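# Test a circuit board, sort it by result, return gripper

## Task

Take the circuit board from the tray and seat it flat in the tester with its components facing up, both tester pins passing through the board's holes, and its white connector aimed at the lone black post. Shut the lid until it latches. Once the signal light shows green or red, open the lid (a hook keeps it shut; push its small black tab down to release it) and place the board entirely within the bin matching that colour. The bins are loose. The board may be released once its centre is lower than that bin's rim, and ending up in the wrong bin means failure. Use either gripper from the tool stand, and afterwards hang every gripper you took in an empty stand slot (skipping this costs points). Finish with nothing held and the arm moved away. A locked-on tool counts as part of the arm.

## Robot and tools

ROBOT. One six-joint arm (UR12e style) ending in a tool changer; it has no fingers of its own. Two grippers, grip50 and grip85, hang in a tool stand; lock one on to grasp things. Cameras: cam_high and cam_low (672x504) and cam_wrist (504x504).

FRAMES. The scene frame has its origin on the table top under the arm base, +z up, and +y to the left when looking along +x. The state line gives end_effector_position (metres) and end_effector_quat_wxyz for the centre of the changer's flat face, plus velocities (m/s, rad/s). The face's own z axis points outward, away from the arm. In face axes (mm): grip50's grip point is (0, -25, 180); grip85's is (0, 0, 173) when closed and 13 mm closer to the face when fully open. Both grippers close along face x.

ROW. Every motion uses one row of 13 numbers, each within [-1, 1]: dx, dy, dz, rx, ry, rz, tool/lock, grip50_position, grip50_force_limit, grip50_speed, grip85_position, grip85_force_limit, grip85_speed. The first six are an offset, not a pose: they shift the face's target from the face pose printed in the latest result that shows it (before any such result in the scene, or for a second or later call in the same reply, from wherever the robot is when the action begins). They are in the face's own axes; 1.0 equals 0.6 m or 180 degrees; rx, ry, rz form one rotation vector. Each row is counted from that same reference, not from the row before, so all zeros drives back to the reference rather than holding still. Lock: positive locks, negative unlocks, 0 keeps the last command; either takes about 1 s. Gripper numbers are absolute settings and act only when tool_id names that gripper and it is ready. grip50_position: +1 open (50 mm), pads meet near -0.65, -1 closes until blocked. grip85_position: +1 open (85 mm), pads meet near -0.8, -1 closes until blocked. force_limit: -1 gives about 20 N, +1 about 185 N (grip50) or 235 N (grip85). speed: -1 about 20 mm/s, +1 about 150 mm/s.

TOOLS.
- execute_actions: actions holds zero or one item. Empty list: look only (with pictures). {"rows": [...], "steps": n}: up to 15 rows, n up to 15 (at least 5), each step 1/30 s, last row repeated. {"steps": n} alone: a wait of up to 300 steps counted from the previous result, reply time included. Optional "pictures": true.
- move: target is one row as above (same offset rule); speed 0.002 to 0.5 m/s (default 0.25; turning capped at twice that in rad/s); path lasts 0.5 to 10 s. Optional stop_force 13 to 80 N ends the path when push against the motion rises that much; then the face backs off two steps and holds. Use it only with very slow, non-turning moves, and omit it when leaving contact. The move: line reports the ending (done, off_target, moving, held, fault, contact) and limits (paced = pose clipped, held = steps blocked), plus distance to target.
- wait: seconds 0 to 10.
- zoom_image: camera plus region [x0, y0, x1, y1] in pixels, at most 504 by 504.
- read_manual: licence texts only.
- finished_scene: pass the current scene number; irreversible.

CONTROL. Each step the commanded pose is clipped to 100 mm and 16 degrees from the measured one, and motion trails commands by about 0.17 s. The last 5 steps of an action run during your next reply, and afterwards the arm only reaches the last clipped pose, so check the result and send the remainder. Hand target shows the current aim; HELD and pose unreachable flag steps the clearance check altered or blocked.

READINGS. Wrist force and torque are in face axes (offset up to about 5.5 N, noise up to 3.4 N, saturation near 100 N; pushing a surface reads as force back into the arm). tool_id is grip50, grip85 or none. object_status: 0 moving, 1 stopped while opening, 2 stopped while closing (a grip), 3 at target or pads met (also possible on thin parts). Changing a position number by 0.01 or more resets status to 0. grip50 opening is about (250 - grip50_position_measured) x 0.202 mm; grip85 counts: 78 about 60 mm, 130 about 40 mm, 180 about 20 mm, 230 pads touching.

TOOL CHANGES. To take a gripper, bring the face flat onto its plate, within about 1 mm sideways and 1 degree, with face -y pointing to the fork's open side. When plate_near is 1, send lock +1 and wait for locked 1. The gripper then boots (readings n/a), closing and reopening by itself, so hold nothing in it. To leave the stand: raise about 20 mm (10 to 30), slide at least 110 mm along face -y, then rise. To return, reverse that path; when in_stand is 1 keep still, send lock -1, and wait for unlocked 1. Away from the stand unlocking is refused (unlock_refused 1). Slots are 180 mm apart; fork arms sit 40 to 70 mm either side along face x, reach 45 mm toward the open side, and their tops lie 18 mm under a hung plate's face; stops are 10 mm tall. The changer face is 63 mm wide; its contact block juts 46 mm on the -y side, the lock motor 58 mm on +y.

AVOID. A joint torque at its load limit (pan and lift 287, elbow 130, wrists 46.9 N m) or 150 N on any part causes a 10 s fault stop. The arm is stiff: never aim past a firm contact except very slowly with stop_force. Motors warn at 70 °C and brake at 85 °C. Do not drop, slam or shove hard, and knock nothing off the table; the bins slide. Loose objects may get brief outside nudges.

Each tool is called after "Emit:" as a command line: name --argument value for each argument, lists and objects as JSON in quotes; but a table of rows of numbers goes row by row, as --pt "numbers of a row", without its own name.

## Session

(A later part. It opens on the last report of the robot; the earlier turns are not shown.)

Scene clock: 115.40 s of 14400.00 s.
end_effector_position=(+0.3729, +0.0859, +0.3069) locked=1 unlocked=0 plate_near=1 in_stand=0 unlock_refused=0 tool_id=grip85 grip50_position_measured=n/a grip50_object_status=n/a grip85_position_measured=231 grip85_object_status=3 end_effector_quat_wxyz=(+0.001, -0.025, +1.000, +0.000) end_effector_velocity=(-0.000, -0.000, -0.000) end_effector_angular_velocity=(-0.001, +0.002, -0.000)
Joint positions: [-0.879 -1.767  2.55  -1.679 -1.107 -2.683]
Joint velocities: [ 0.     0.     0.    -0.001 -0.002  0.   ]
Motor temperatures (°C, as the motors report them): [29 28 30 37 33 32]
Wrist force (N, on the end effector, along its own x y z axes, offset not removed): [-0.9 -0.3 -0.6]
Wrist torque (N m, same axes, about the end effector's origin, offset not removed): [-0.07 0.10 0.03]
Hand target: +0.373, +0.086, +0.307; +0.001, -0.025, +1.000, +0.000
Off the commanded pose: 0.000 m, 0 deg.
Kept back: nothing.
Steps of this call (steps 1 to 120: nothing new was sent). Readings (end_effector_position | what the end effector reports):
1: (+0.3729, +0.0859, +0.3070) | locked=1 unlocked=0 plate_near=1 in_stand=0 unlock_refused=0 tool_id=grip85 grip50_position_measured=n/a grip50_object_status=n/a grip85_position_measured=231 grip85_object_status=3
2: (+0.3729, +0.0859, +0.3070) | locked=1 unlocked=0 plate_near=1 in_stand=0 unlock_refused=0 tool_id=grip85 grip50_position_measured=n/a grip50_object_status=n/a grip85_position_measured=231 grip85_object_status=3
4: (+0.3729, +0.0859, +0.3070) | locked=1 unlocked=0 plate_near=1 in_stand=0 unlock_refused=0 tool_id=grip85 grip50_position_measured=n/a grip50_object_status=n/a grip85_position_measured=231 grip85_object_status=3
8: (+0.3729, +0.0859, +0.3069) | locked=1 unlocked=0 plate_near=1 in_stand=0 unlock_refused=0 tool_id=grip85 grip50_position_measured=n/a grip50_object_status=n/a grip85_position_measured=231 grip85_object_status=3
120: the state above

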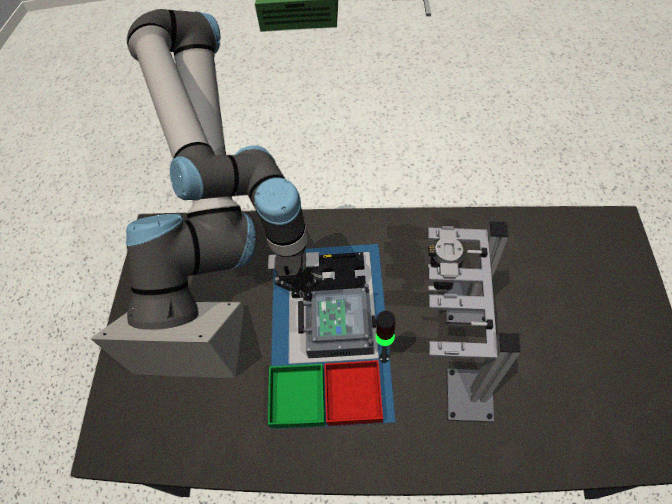

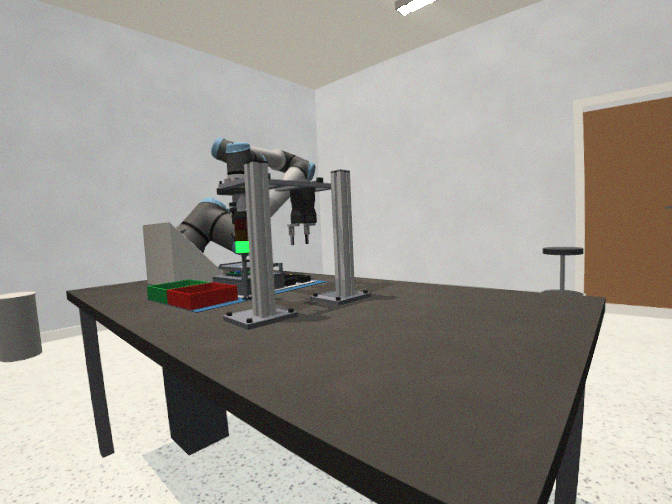

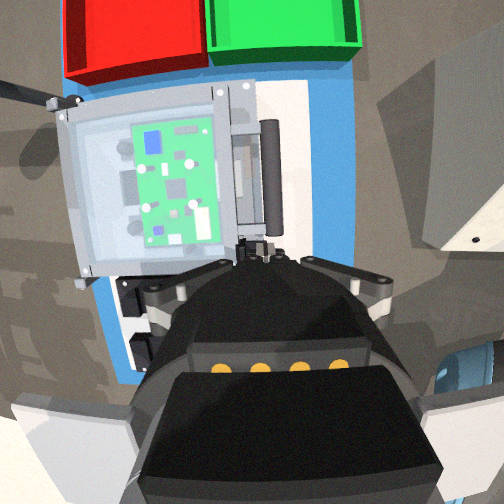

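Green. Press tab.

Emit:
move --target '[0,0,0.045,0,0,0,0,0,0,0,-1,-0.6,0]' --speed 0.006 --stop_force 30

Emit:
zoom_image --camera "cam_low" --region '[140,200,340,320]'

Scene clock: 120.30 s of 14400.00 s.
end_effector_position=(+0.3729, +0.0859, +0.2812) locked=1 unlocked=0 plate_near=1 in_stand=0 unlock_refused=0 tool_id=grip85 grip50_position_measured=n/a grip50_object_status=n/a grip85_position_measured=231 grip85_object_status=3 end_effector_quat_wxyz=(+0.001, -0.025, +1.000, +0.000) end_effector_velocity=(-0.000, +0.000, +0.001) end_effector_angular_velocity=(+0.001, -0.001, +0.001)
Joint positions: [-0.847 -1.746  2.583 -1.746 -1.088 -2.656]
Joint velocities: [-0.002 -0.002 -0.001  0.004 -0.    -0.003]
Motor temperatures (°C, as the motors report them): [29 28 30 37 33 32]
Wrist force (N, on the end effector, along its own x y z axes, offset not removed): [29.0 10.8 -57.1]
Wrist torque (N m, same axes, about the end effector's origin, offset not removed): [-3.11 5.03 0.17]
Hand target: +0.373, +0.086, +0.282; +0.001, -0.025, +1.000, -0.000
Off the commanded pose: 0.001 m, 0 deg.
Kept back: nothing.
move: contact

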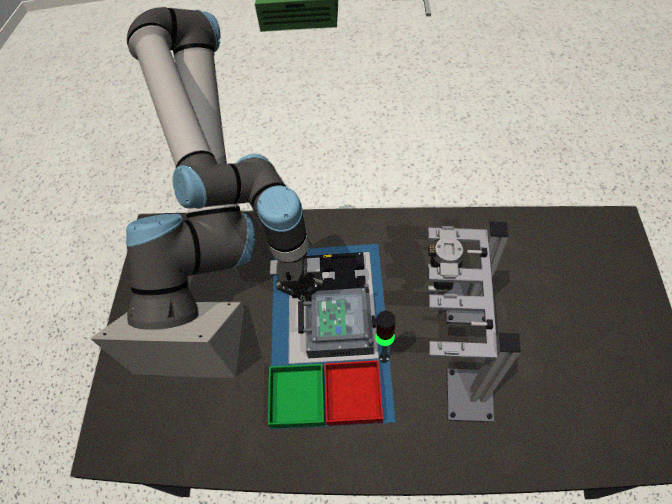

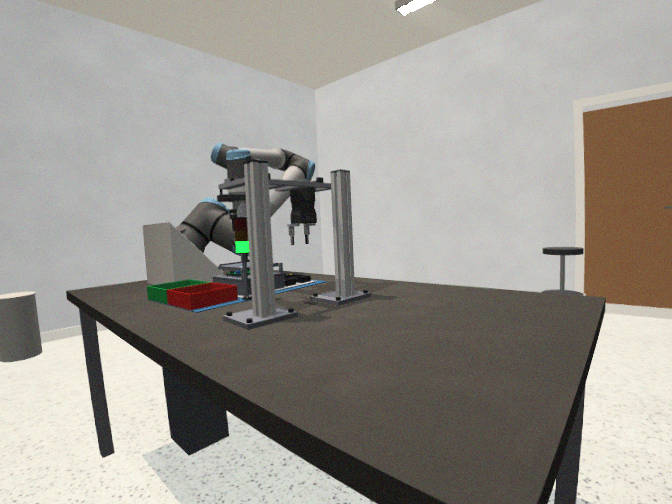

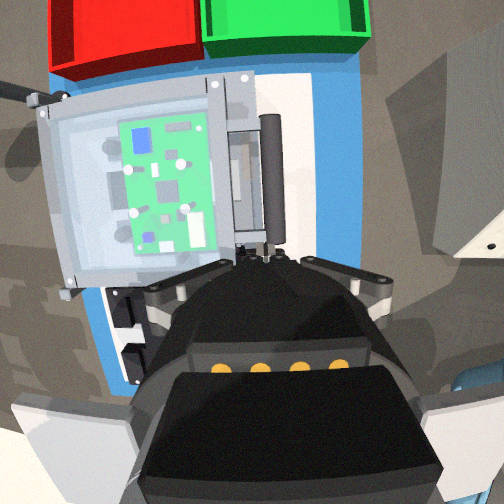

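Region (140, 200, 340, 320) of cam_low's 672x504 image, scaled by 2.520, with more detail than that image has; it fills the top 302 rows of this view, and the rest is white.

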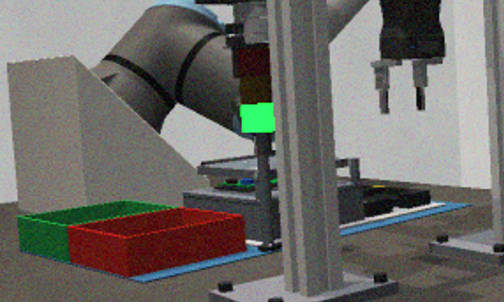

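Emit:
move --target '[0,0,-0.075,0,0,0,0,0,0,0,-1,-0.6,0]' --speed 0.04

Emit:
move --target '[0.0117,-0.1,0,0,0,0,0,0,0,0,-0.3,-0.6,0]' --speed 0.05

Emit:
move --target '[0,0,0.072,0,0,0,0,0,0,0,-0.3,-0.6,0]' --speed 0.012 --stop_force 13

Scene clock: 122.03 s of 14400.00 s.
end_effector_position=(+0.3728, +0.0858, +0.3260) locked=1 unlocked=0 plate_near=1 in_stand=0 unlock_refused=0 tool_id=grip85 grip50_position_measured=n/a grip50_object_status=n/a grip85_position_measured=231 grip85_object_status=3 end_effector_quat_wxyz=(+0.001, -0.025, +1.000, +0.000) end_effector_velocity=(-0.000, +0.000, +0.001) end_effector_angular_velocity=(+0.000, +0.001, -0.001)
Joint positions: [-0.901 -1.779  2.524 -1.632 -1.121 -2.703]
Joint velocities: [-0.002 -0.001 -0.002  0.004 -0.001 -0.001]
Motor temperatures (°C, as the motors report them): [29 28 30 37 33 32]
Wrist force (N, on the end effector, along its own x y z axes, offset not removed): [-0.9 -2.0 0.5]
Wrist torque (N m, same axes, about the end effector's origin, offset not removed): [-0.20 0.01 0.11]
Hand target: +0.373, +0.086, +0.326; +0.001, -0.025, +1.000, +0.000
Off the commanded pose: 0.000 m, 0 deg.
Kept back: nothing.
move: done

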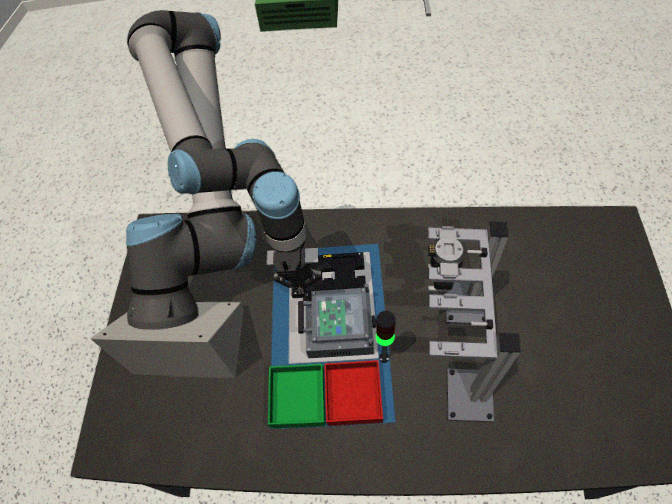

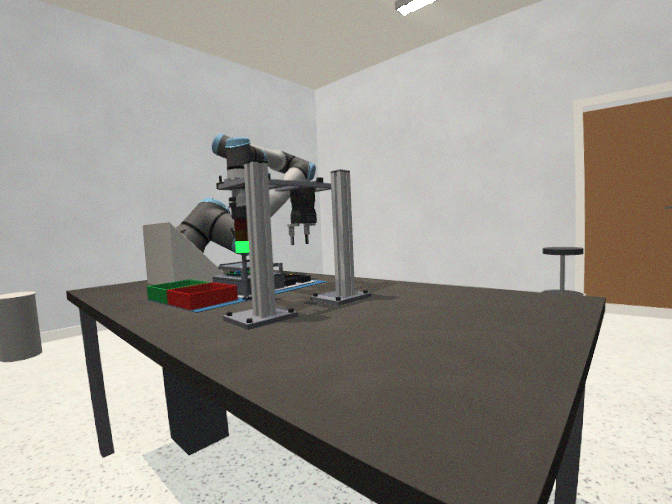

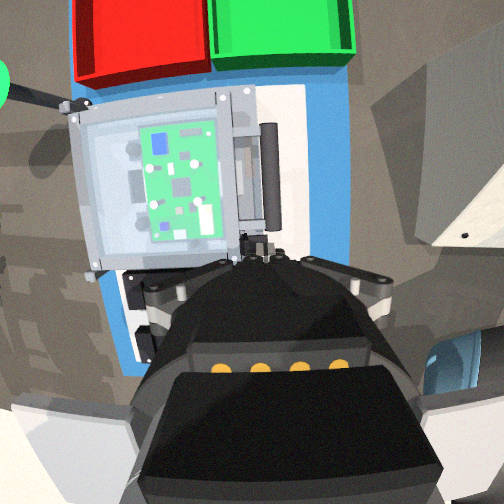

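Scene clock: 123.60 s of 14400.00 s.
end_effector_position=(+0.3688, +0.0258, +0.3259) locked=1 unlocked=0 plate_near=1 in_stand=0 unlock_refused=0 tool_id=grip85 grip50_position_measured=n/a grip50_object_status=n/a grip85_position_measured=167 grip85_object_status=3 end_effector_quat_wxyz=(+0.001, -0.025, +1.000, +0.000) end_effector_velocity=(-0.000, -0.002, -0.000) end_effector_angular_velocity=(+0.001, -0.000, -0.001)
Joint positions: [-0.97  -1.653  2.53  -1.74  -1.165 -2.761]
Joint velocities: [-0.002  0.005  0.    -0.004 -0.001 -0.001]
Motor temperatures (°C, as the motors report them): [29 28 30 37 33 32]
Wrist force (N, on the end effector, along its own x y z axes, offset not removed): [-3.6 -4.9 2.3]
Wrist torque (N m, same axes, about the end effector's origin, offset not removed): [-0.65 0.33 0.34]
Hand target: +0.369, +0.026, +0.326; +0.001, -0.025, +1.000, +0.000
Off the commanded pose: 0.000 m, 0 deg.
Kept back: nothing.
move: done

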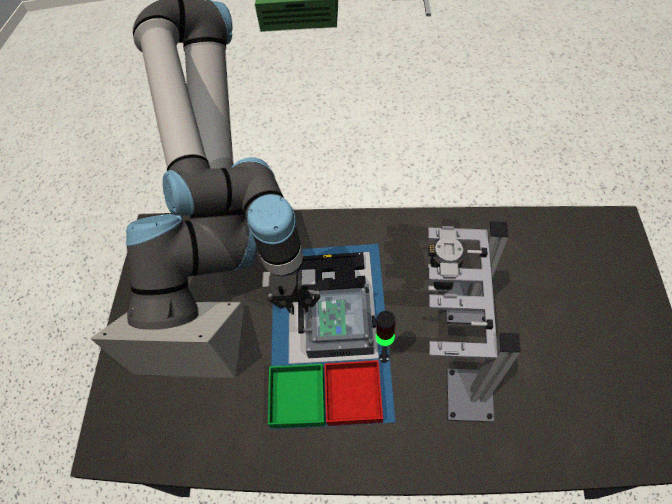

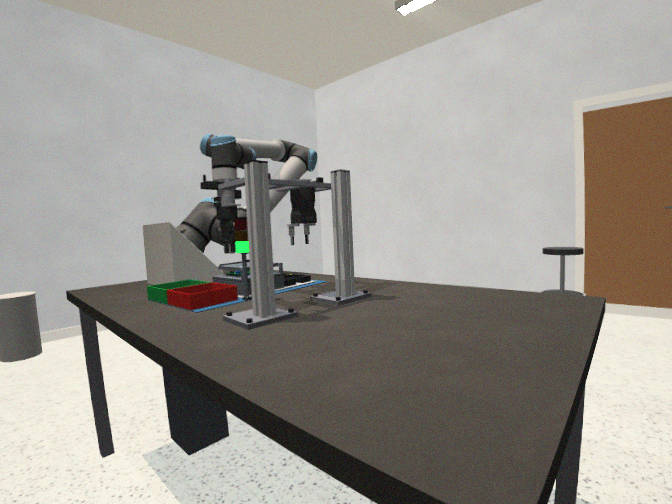

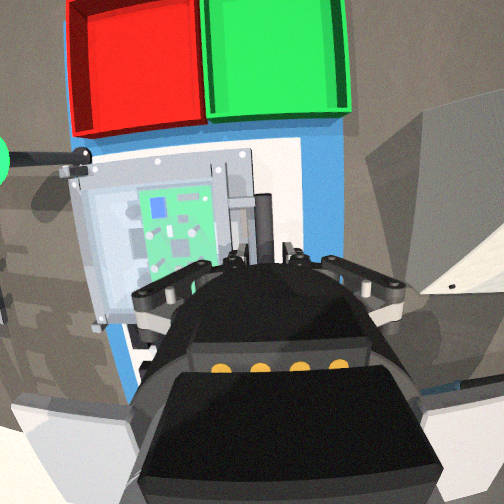

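Scene clock: 127.43 s of 14400.00 s.
end_effector_position=(+0.3689, +0.0259, +0.2829) locked=1 unlocked=0 plate_near=1 in_stand=0 unlock_refused=0 tool_id=grip85 grip50_position_measured=n/a grip50_object_status=n/a grip85_position_measured=167 grip85_object_status=3 end_effector_quat_wxyz=(+0.001, -0.025, +1.000, +0.000) end_effector_velocity=(+0.000, +0.000, -0.002) end_effector_angular_velocity=(+0.000, -0.001, -0.000)
Joint positions: [-0.926 -1.613  2.585 -1.851 -1.137 -2.724]
Joint velocities: [ 0.002  0.002  0.003 -0.006  0.002  0.002]
Motor temperatures (°C, as the motors report them): [29 28 30 37 33 32]
Wrist force (N, on the end effector, along its own x y z axes, offset not removed): [3.3 -2.7 0.4]
Wrist torque (N m, same axes, about the end effector's origin, offset not removed): [-0.21 -0.20 0.07]
Hand target: +0.369, +0.026, +0.283; +0.001, -0.025, +1.000, +0.000
Off the commanded pose: 0.000 m, 0 deg.
Kept back: nothing.
move: done

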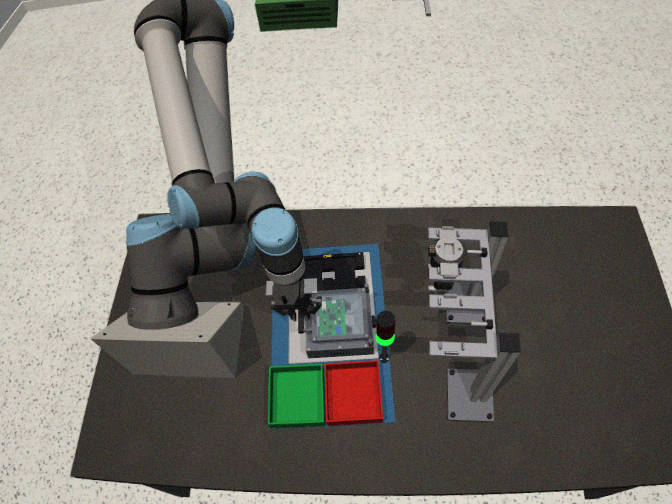

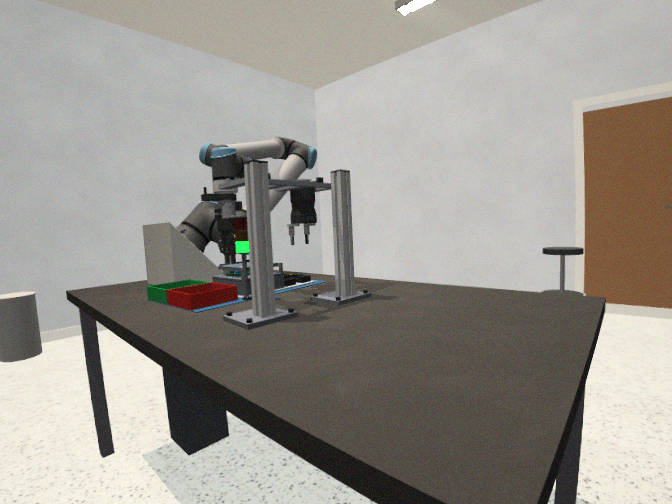

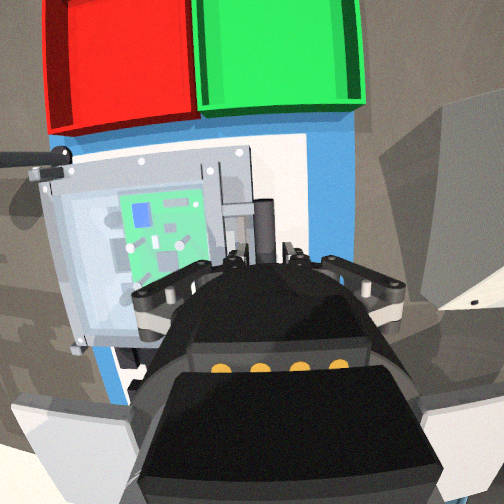

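Emit:
move --target '[0,0,0,0,0,0,0,0,0,0,-1,-0.9,-0.7]'

Scene clock: 128.37 s of 14400.00 s.
end_effector_position=(+0.3689, +0.0259, +0.2828) locked=1 unlocked=0 plate_near=1 in_stand=0 unlock_refused=0 tool_id=grip85 grip50_position_measured=n/a grip50_object_status=n/a grip85_position_measured=193 grip85_object_status=2 end_effector_quat_wxyz=(+0.001, -0.025, +1.000, +0.000) end_effector_velocity=(+0.000, +0.000, +0.000) end_effector_angular_velocity=(+0.000, -0.001, -0.000)
Joint positions: [-0.926 -1.613  2.585 -1.851 -1.137 -2.724]
Joint velocities: [-0.    -0.001 -0.     0.001  0.001  0.001]
Motor temperatures (°C, as the motors report them): [29 28 30 37 33 32]
Wrist force (N, on the end effector, along its own x y z axes, offset not removed): [2.8 -5.8 -2.0]
Wrist torque (N m, same axes, about the end effector's origin, offset not removed): [0.35 1.36 -0.09]
Hand target: +0.369, +0.026, +0.283; +0.001, -0.025, +1.000, +0.000
Off the commanded pose: 0.000 m, 0 deg.
Kept back: nothing.
move: done

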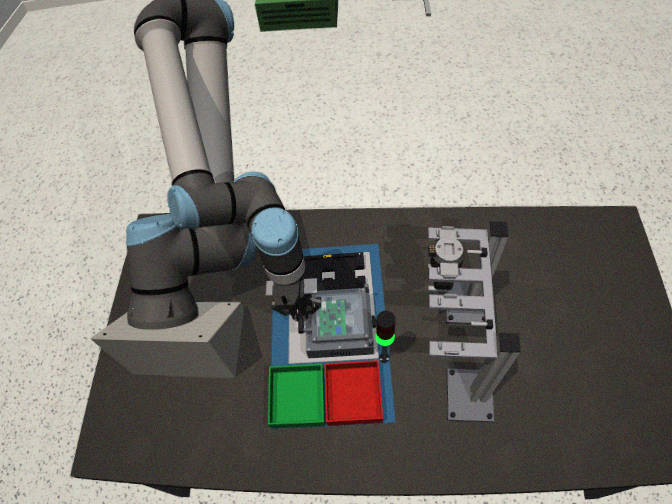

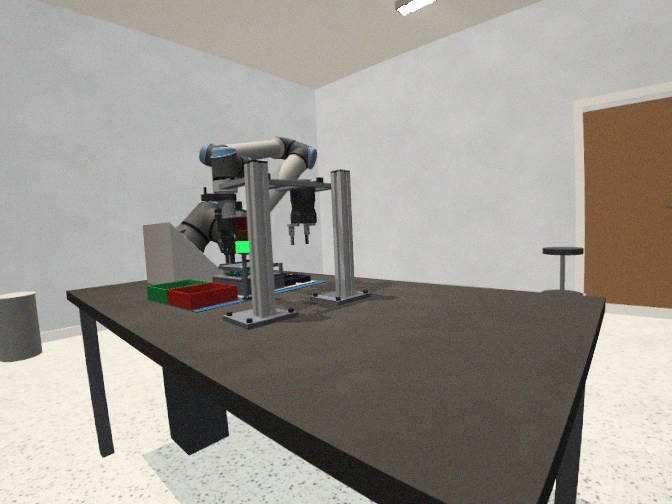

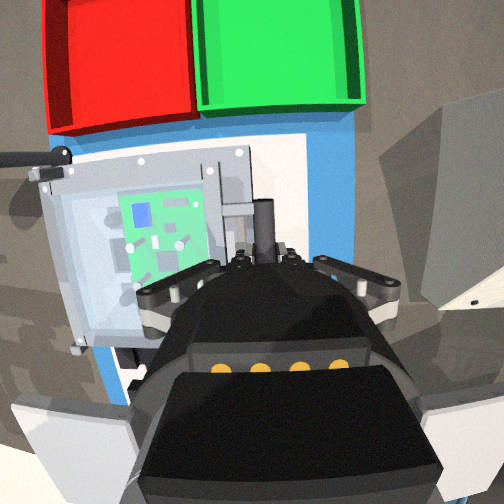

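Emit:
move --target '[-0.0035,0,-0.03,0,0,0,0,0,0,0,-1,-0.9,-0.7]' --speed 0.012 --stop_force 30

Emit:
move --target '[-0.0065,0,-0.03,0,0,0,0,0,0,0,-1,-0.9,-0.7]' --speed 0.012 --stop_force 30

Scene clock: 130.33 s of 14400.00 s.
end_effector_position=(+0.3709, +0.0260, +0.3006) locked=1 unlocked=0 plate_near=1 in_stand=0 unlock_refused=0 tool_id=grip85 grip50_position_measured=n/a grip50_object_status=n/a grip85_position_measured=231 grip85_object_status=3 end_effector_quat_wxyz=(+0.001, -0.025, +1.000, +0.000) end_effector_velocity=(+0.000, +0.000, +0.002) end_effector_angular_velocity=(+0.000, -0.001, +0.000)
Joint positions: [-0.94  -1.628  2.56  -1.805 -1.146 -2.736]
Joint velocities: [-0.002 -0.002 -0.003  0.005 -0.    -0.002]
Motor temperatures (°C, as the motors report them): [29 28 30 37 33 32]
Wrist force (N, on the end effector, along its own x y z axes, offset not removed): [-6.4 -3.3 3.2]
Wrist torque (N m, same axes, about the end effector's origin, offset not removed): [-0.47 0.53 0.12]
Hand target: +0.371, +0.026, +0.301; +0.001, -0.025, +1.000, +0.000
Off the commanded pose: 0.000 m, 0 deg.
Kept back: nothing.
move: done

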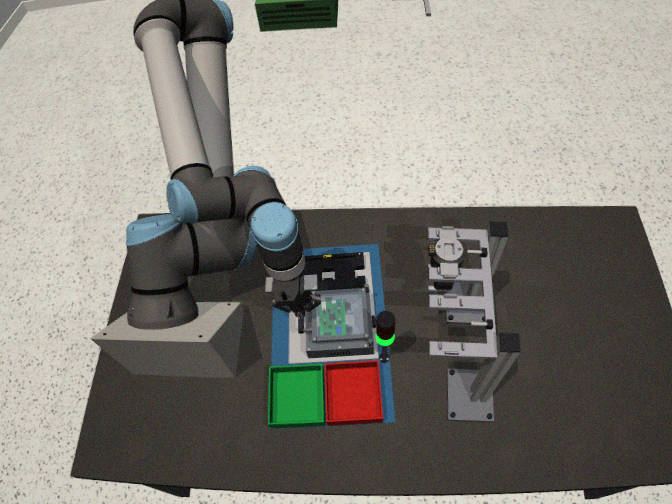

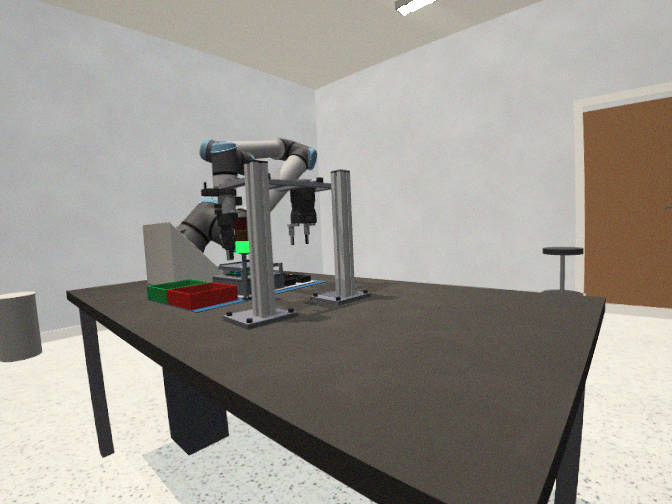

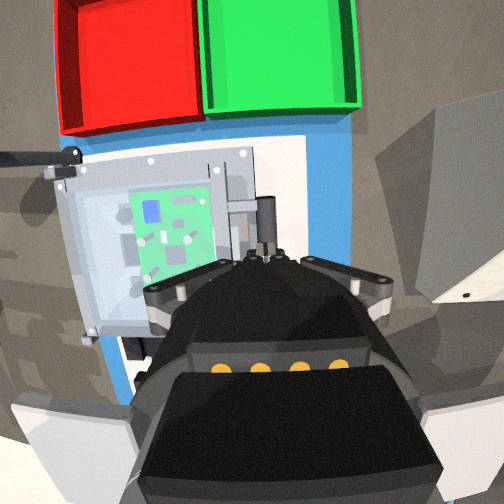

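Scene clock: 132.10 s of 14400.00 s.
end_effector_position=(+0.3748, +0.0262, +0.3185) locked=1 unlocked=0 plate_near=1 in_stand=0 unlock_refused=0 tool_id=grip85 grip50_position_measured=n/a grip50_object_status=n/a grip85_position_measured=231 grip85_object_status=3 end_effector_quat_wxyz=(+0.001, -0.025, +1.000, +0.000) end_effector_velocity=(+0.001, +0.000, +0.002) end_effector_angular_velocity=(+0.000, -0.001, -0.000)
Joint positions: [-0.95  -1.638  2.532 -1.764 -1.153 -2.745]
Joint velocities: [-0.001 -0.001 -0.003  0.004 -0.    -0.   ]
Motor temperatures (°C, as the motors report them): [29 28 30 37 33 32]
Wrist force (N, on the end effector, along its own x y z axes, offset not removed): [-2.5 -4.1 1.1]
Wrist torque (N m, same axes, about the end effector's origin, offset not removed): [-0.42 0.04 0.17]
Hand target: +0.375, +0.026, +0.319; +0.001, -0.025, +1.000, +0.000
Off the commanded pose: 0.000 m, 0 deg.
Kept back: nothing.
move: done

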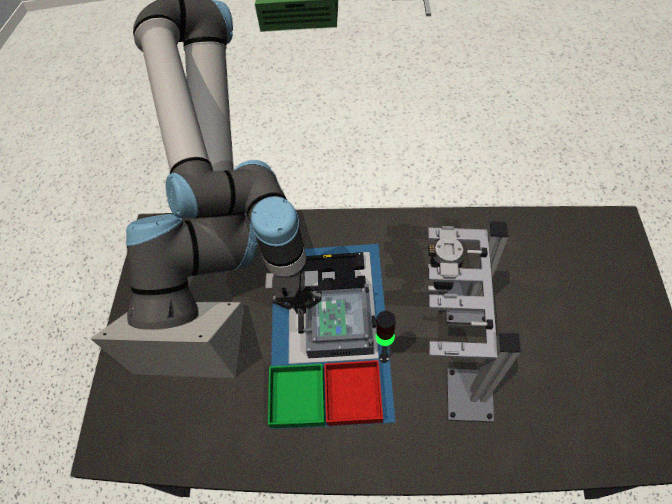

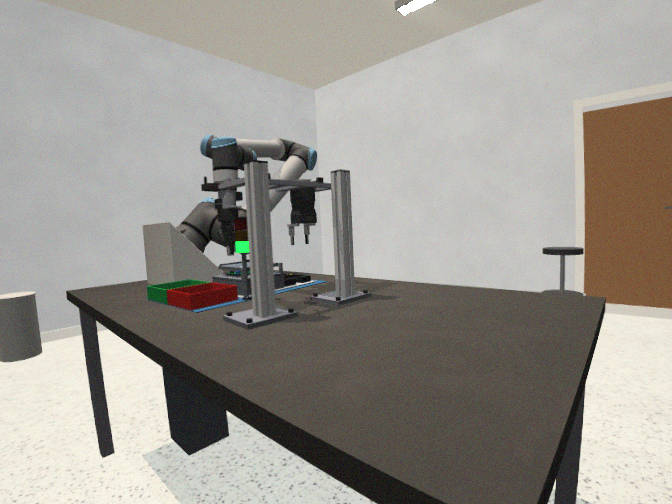

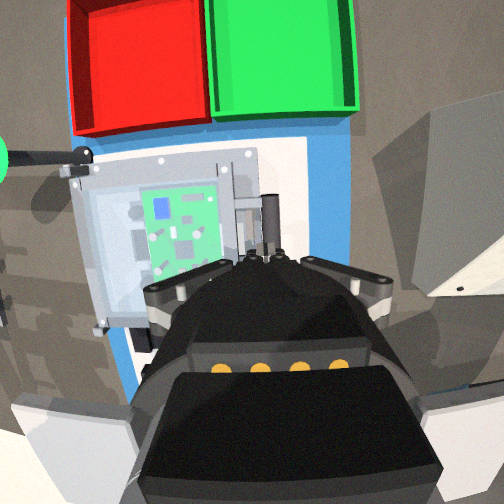

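Emit:
move --target '[0,0.15,-0.02,0,0,0,0,0,0,0,-1,-0.6,0]' --speed 0.06

Emit:
zoom_image --camera "cam_wrist" --region '[190,140,340,270]'

Scene clock: 136.33 s of 14400.00 s.
end_effector_position=(+0.3702, +0.1157, +0.3305) locked=1 unlocked=0 plate_near=1 in_stand=0 unlock_refused=0 tool_id=grip85 grip50_position_measured=n/a grip50_object_status=n/a grip85_position_measured=231 grip85_object_status=3 end_effector_quat_wxyz=(+0.001, -0.025, +1.000, +0.000) end_effector_velocity=(-0.000, +0.002, +0.000) end_effector_angular_velocity=(+0.000, +0.000, -0.001)
Joint positions: [-0.878 -1.848  2.515 -1.563 -1.107 -2.683]
Joint velocities: [ 0.001 -0.004 -0.001  0.004  0.001  0.003]
Motor temperatures (°C, as the motors report them): [29 28 30 37 33 32]
Wrist force (N, on the end effector, along its own x y z axes, offset not removed): [-0.7 -3.6 -2.3]
Wrist torque (N m, same axes, about the end effector's origin, offset not removed): [-0.31 0.07 0.06]
Hand target: +0.370, +0.116, +0.331; +0.001, -0.025, +1.000, +0.000
Off the commanded pose: 0.000 m, 0 deg.
Kept back: nothing.
move: done

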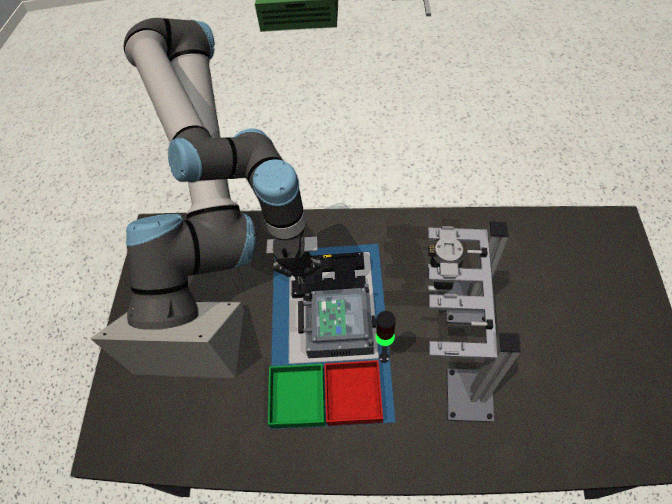

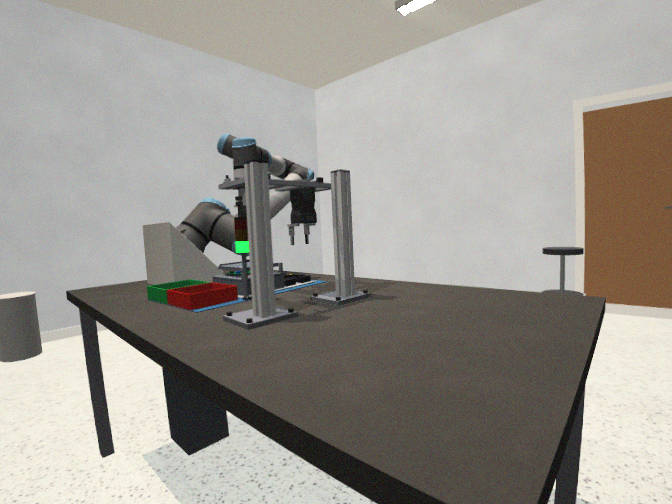

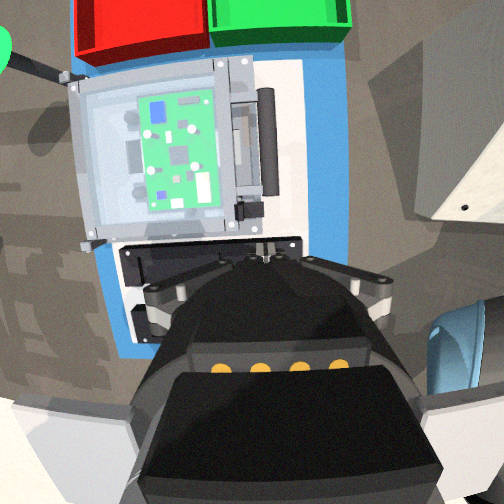

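Region (190, 140, 340, 270) of cam_wrist's 504x504 image, scaled by 3.360, with more detail than that image has; it fills the top 437 rows of this view, and the rest is white.

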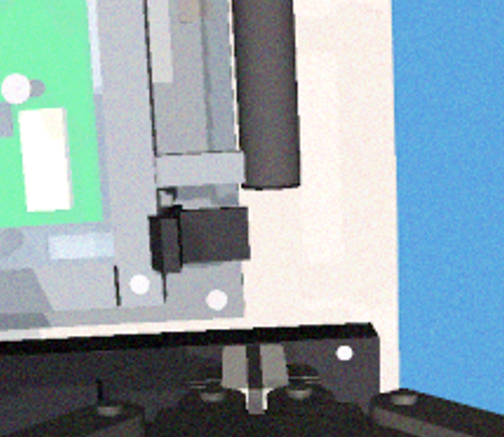

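Emit:
move --target '[-0.005,-0.043,0.055,0,0,0,0,0,0,0,-1,-0.6,0]' --speed 0.03

Emit:
move --target '[0,0,0.031,0,0,0,0,0,0,0,-1,-0.6,0]' --speed 0.005 --stop_force 40

Emit:
zoom_image --camera "cam_low" --region '[140,200,340,320]'

Scene clock: 138.30 s of 14400.00 s.
end_effector_position=(+0.3745, +0.0903, +0.2976) locked=1 unlocked=0 plate_near=1 in_stand=0 unlock_refused=0 tool_id=grip85 grip50_position_measured=n/a grip50_object_status=n/a grip85_position_measured=231 grip85_object_status=3 end_effector_quat_wxyz=(+0.001, -0.025, +1.000, +0.000) end_effector_velocity=(+0.000, -0.001, -0.001) end_effector_angular_velocity=(+0.000, -0.000, +0.001)
Joint positions: [-0.859 -1.766  2.559 -1.697 -1.095 -2.666]
Joint velocities: [ 0.001  0.004  0.002 -0.006  0.001  0.   ]
Motor temperatures (°C, as the motors report them): [29 28 30 37 33 32]
Wrist force (N, on the end effector, along its own x y z axes, offset not removed): [-6.1 -2.9 2.2]
Wrist torque (N m, same axes, about the end effector's origin, offset not removed): [-0.17 0.33 0.02]
Hand target: +0.375, +0.090, +0.297; +0.001, -0.025, +1.000, +0.000
Off the commanded pose: 0.000 m, 0 deg.
Kept back: nothing.
move: done

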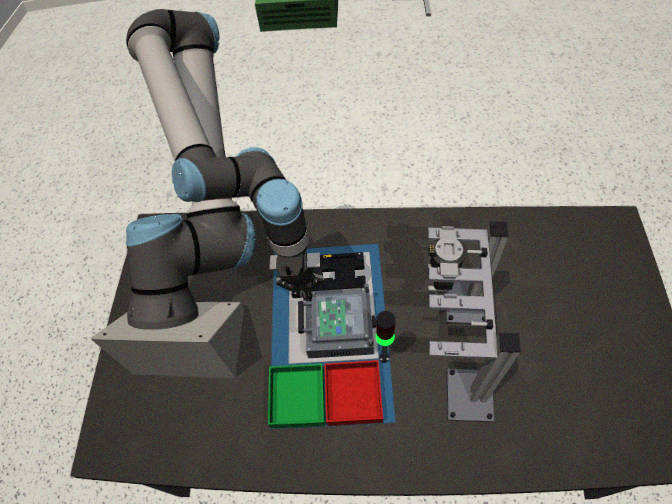

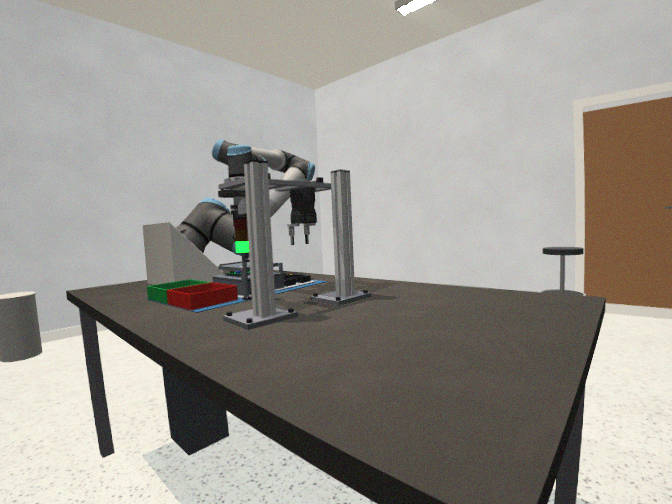

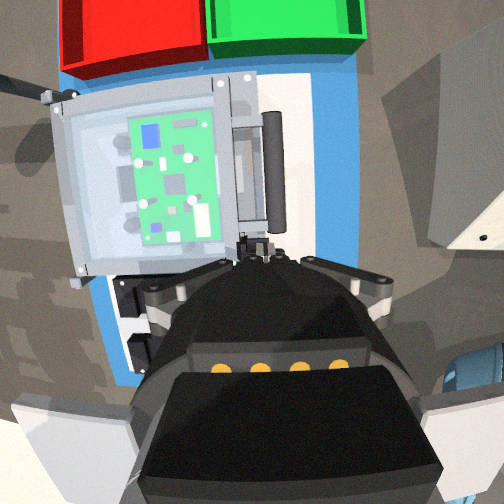

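Scene clock: 141.73 s of 14400.00 s.
end_effector_position=(+0.3745, +0.0903, +0.2823) locked=1 unlocked=0 plate_near=1 in_stand=0 unlock_refused=0 tool_id=grip85 grip50_position_measured=n/a grip50_object_status=n/a grip85_position_measured=231 grip85_object_status=3 end_effector_quat_wxyz=(+0.001, -0.025, +1.000, +0.000) end_effector_velocity=(-0.000, +0.000, +0.001) end_effector_angular_velocity=(+0.000, -0.000, +0.003)
Joint positions: [-0.84  -1.753  2.579 -1.737 -1.084 -2.649]
Joint velocities: [-0.002 -0.002 -0.001  0.003 -0.001 -0.004]
Motor temperatures (°C, as the motors report them): [29 28 30 37 33 32]
Wrist force (N, on the end effector, along its own x y z axes, offset not removed): [28.6 3.9 -63.3]
Wrist torque (N m, same axes, about the end effector's origin, offset not removed): [-0.95 4.94 -0.01]
Hand target: +0.375, +0.090, +0.283; +0.001, -0.025, +1.000, +0.000
Off the commanded pose: 0.003 m, 0 deg.
Kept back: nothing.
move: contact

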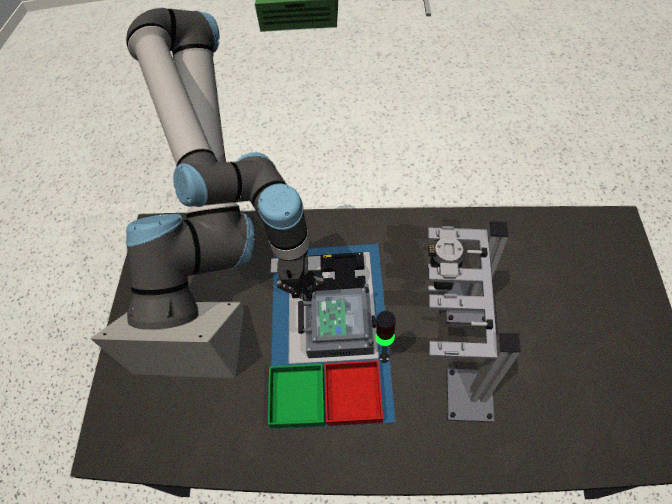

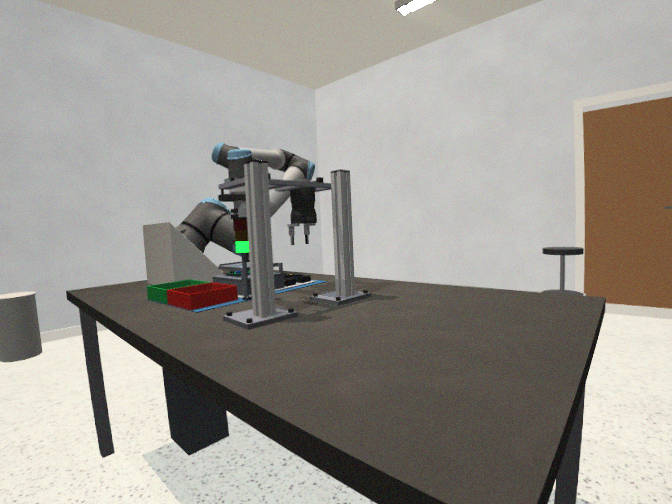

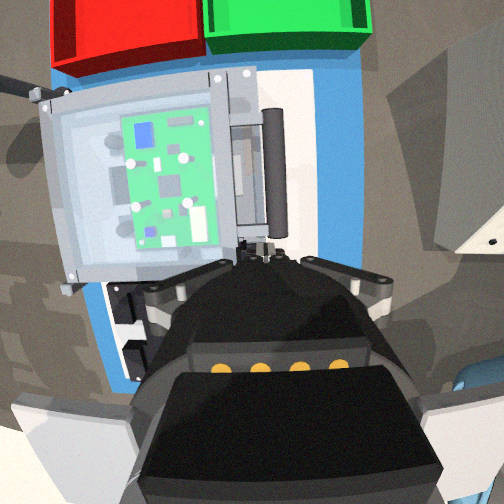

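Region (140, 200, 340, 320) of cam_low's 672x504 image, scaled by 2.520, with more detail than that image has; it fills the top 302 rows of this view, and the rest is white.

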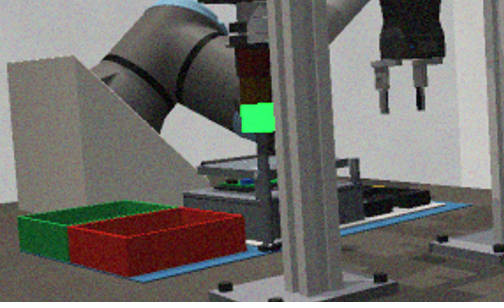

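Emit:
move --target '[0,0,-0.075,0,0,0,0,0,0,0,-0.3,-0.9,0]' --speed 0.05

Scene clock: 143.60 s of 14400.00 s.
end_effector_position=(+0.3745, +0.0902, +0.3271) locked=1 unlocked=0 plate_near=1 in_stand=0 unlock_refused=0 tool_id=grip85 grip50_position_measured=n/a grip50_object_status=n/a grip85_position_measured=167 grip85_object_status=3 end_effector_quat_wxyz=(+0.001, -0.025, +1.000, +0.000) end_effector_velocity=(-0.000, -0.000, +0.002) end_effector_angular_velocity=(-0.001, +0.000, -0.000)
Joint positions: [-0.894 -1.786  2.52  -1.624 -1.117 -2.696]
Joint velocities: [-0.002 -0.001 -0.003  0.005 -0.002 -0.002]
Motor temperatures (°C, as the motors report them): [29 28 30 37 33 32]
Wrist force (N, on the end effector, along its own x y z axes, offset not removed): [-4.0 0.2 -1.9]
Wrist torque (N m, same axes, about the end effector's origin, offset not removed): [-0.17 0.07 -0.05]
Hand target: +0.374, +0.090, +0.327; +0.001, -0.025, +1.000, +0.000
Off the commanded pose: 0.000 m, 0 deg.
Kept back: nothing.
move: done

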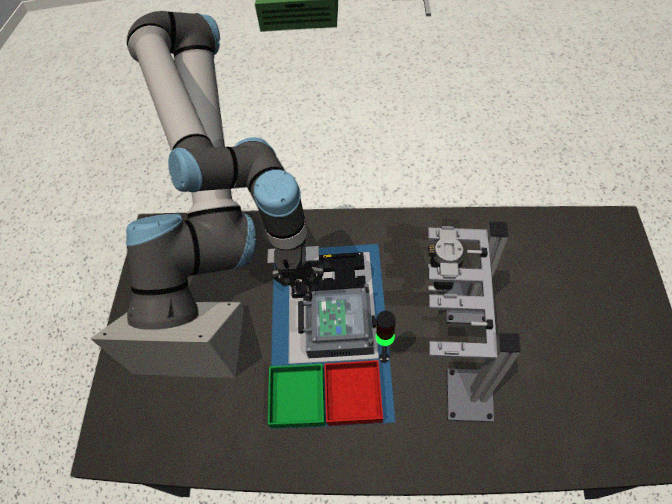

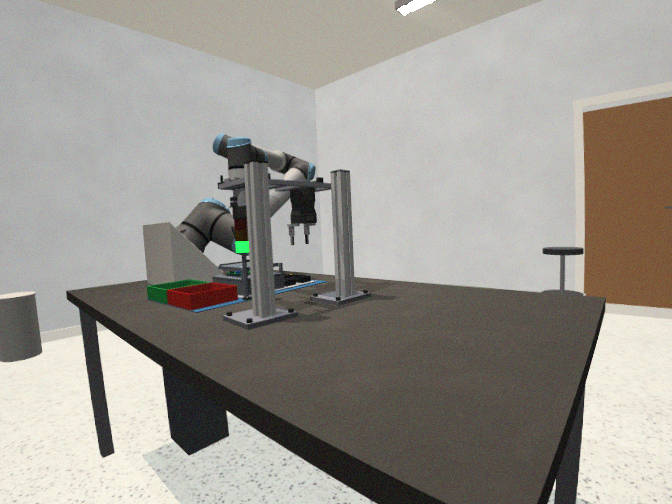

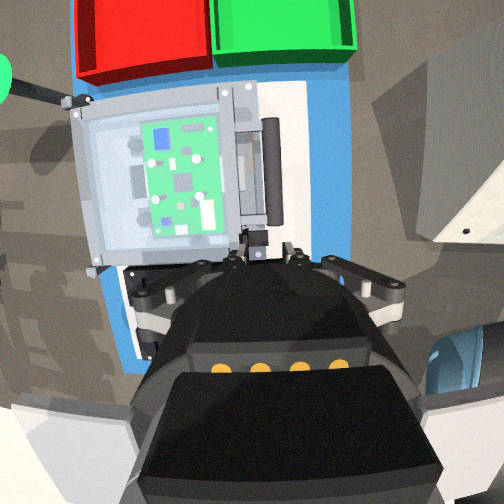

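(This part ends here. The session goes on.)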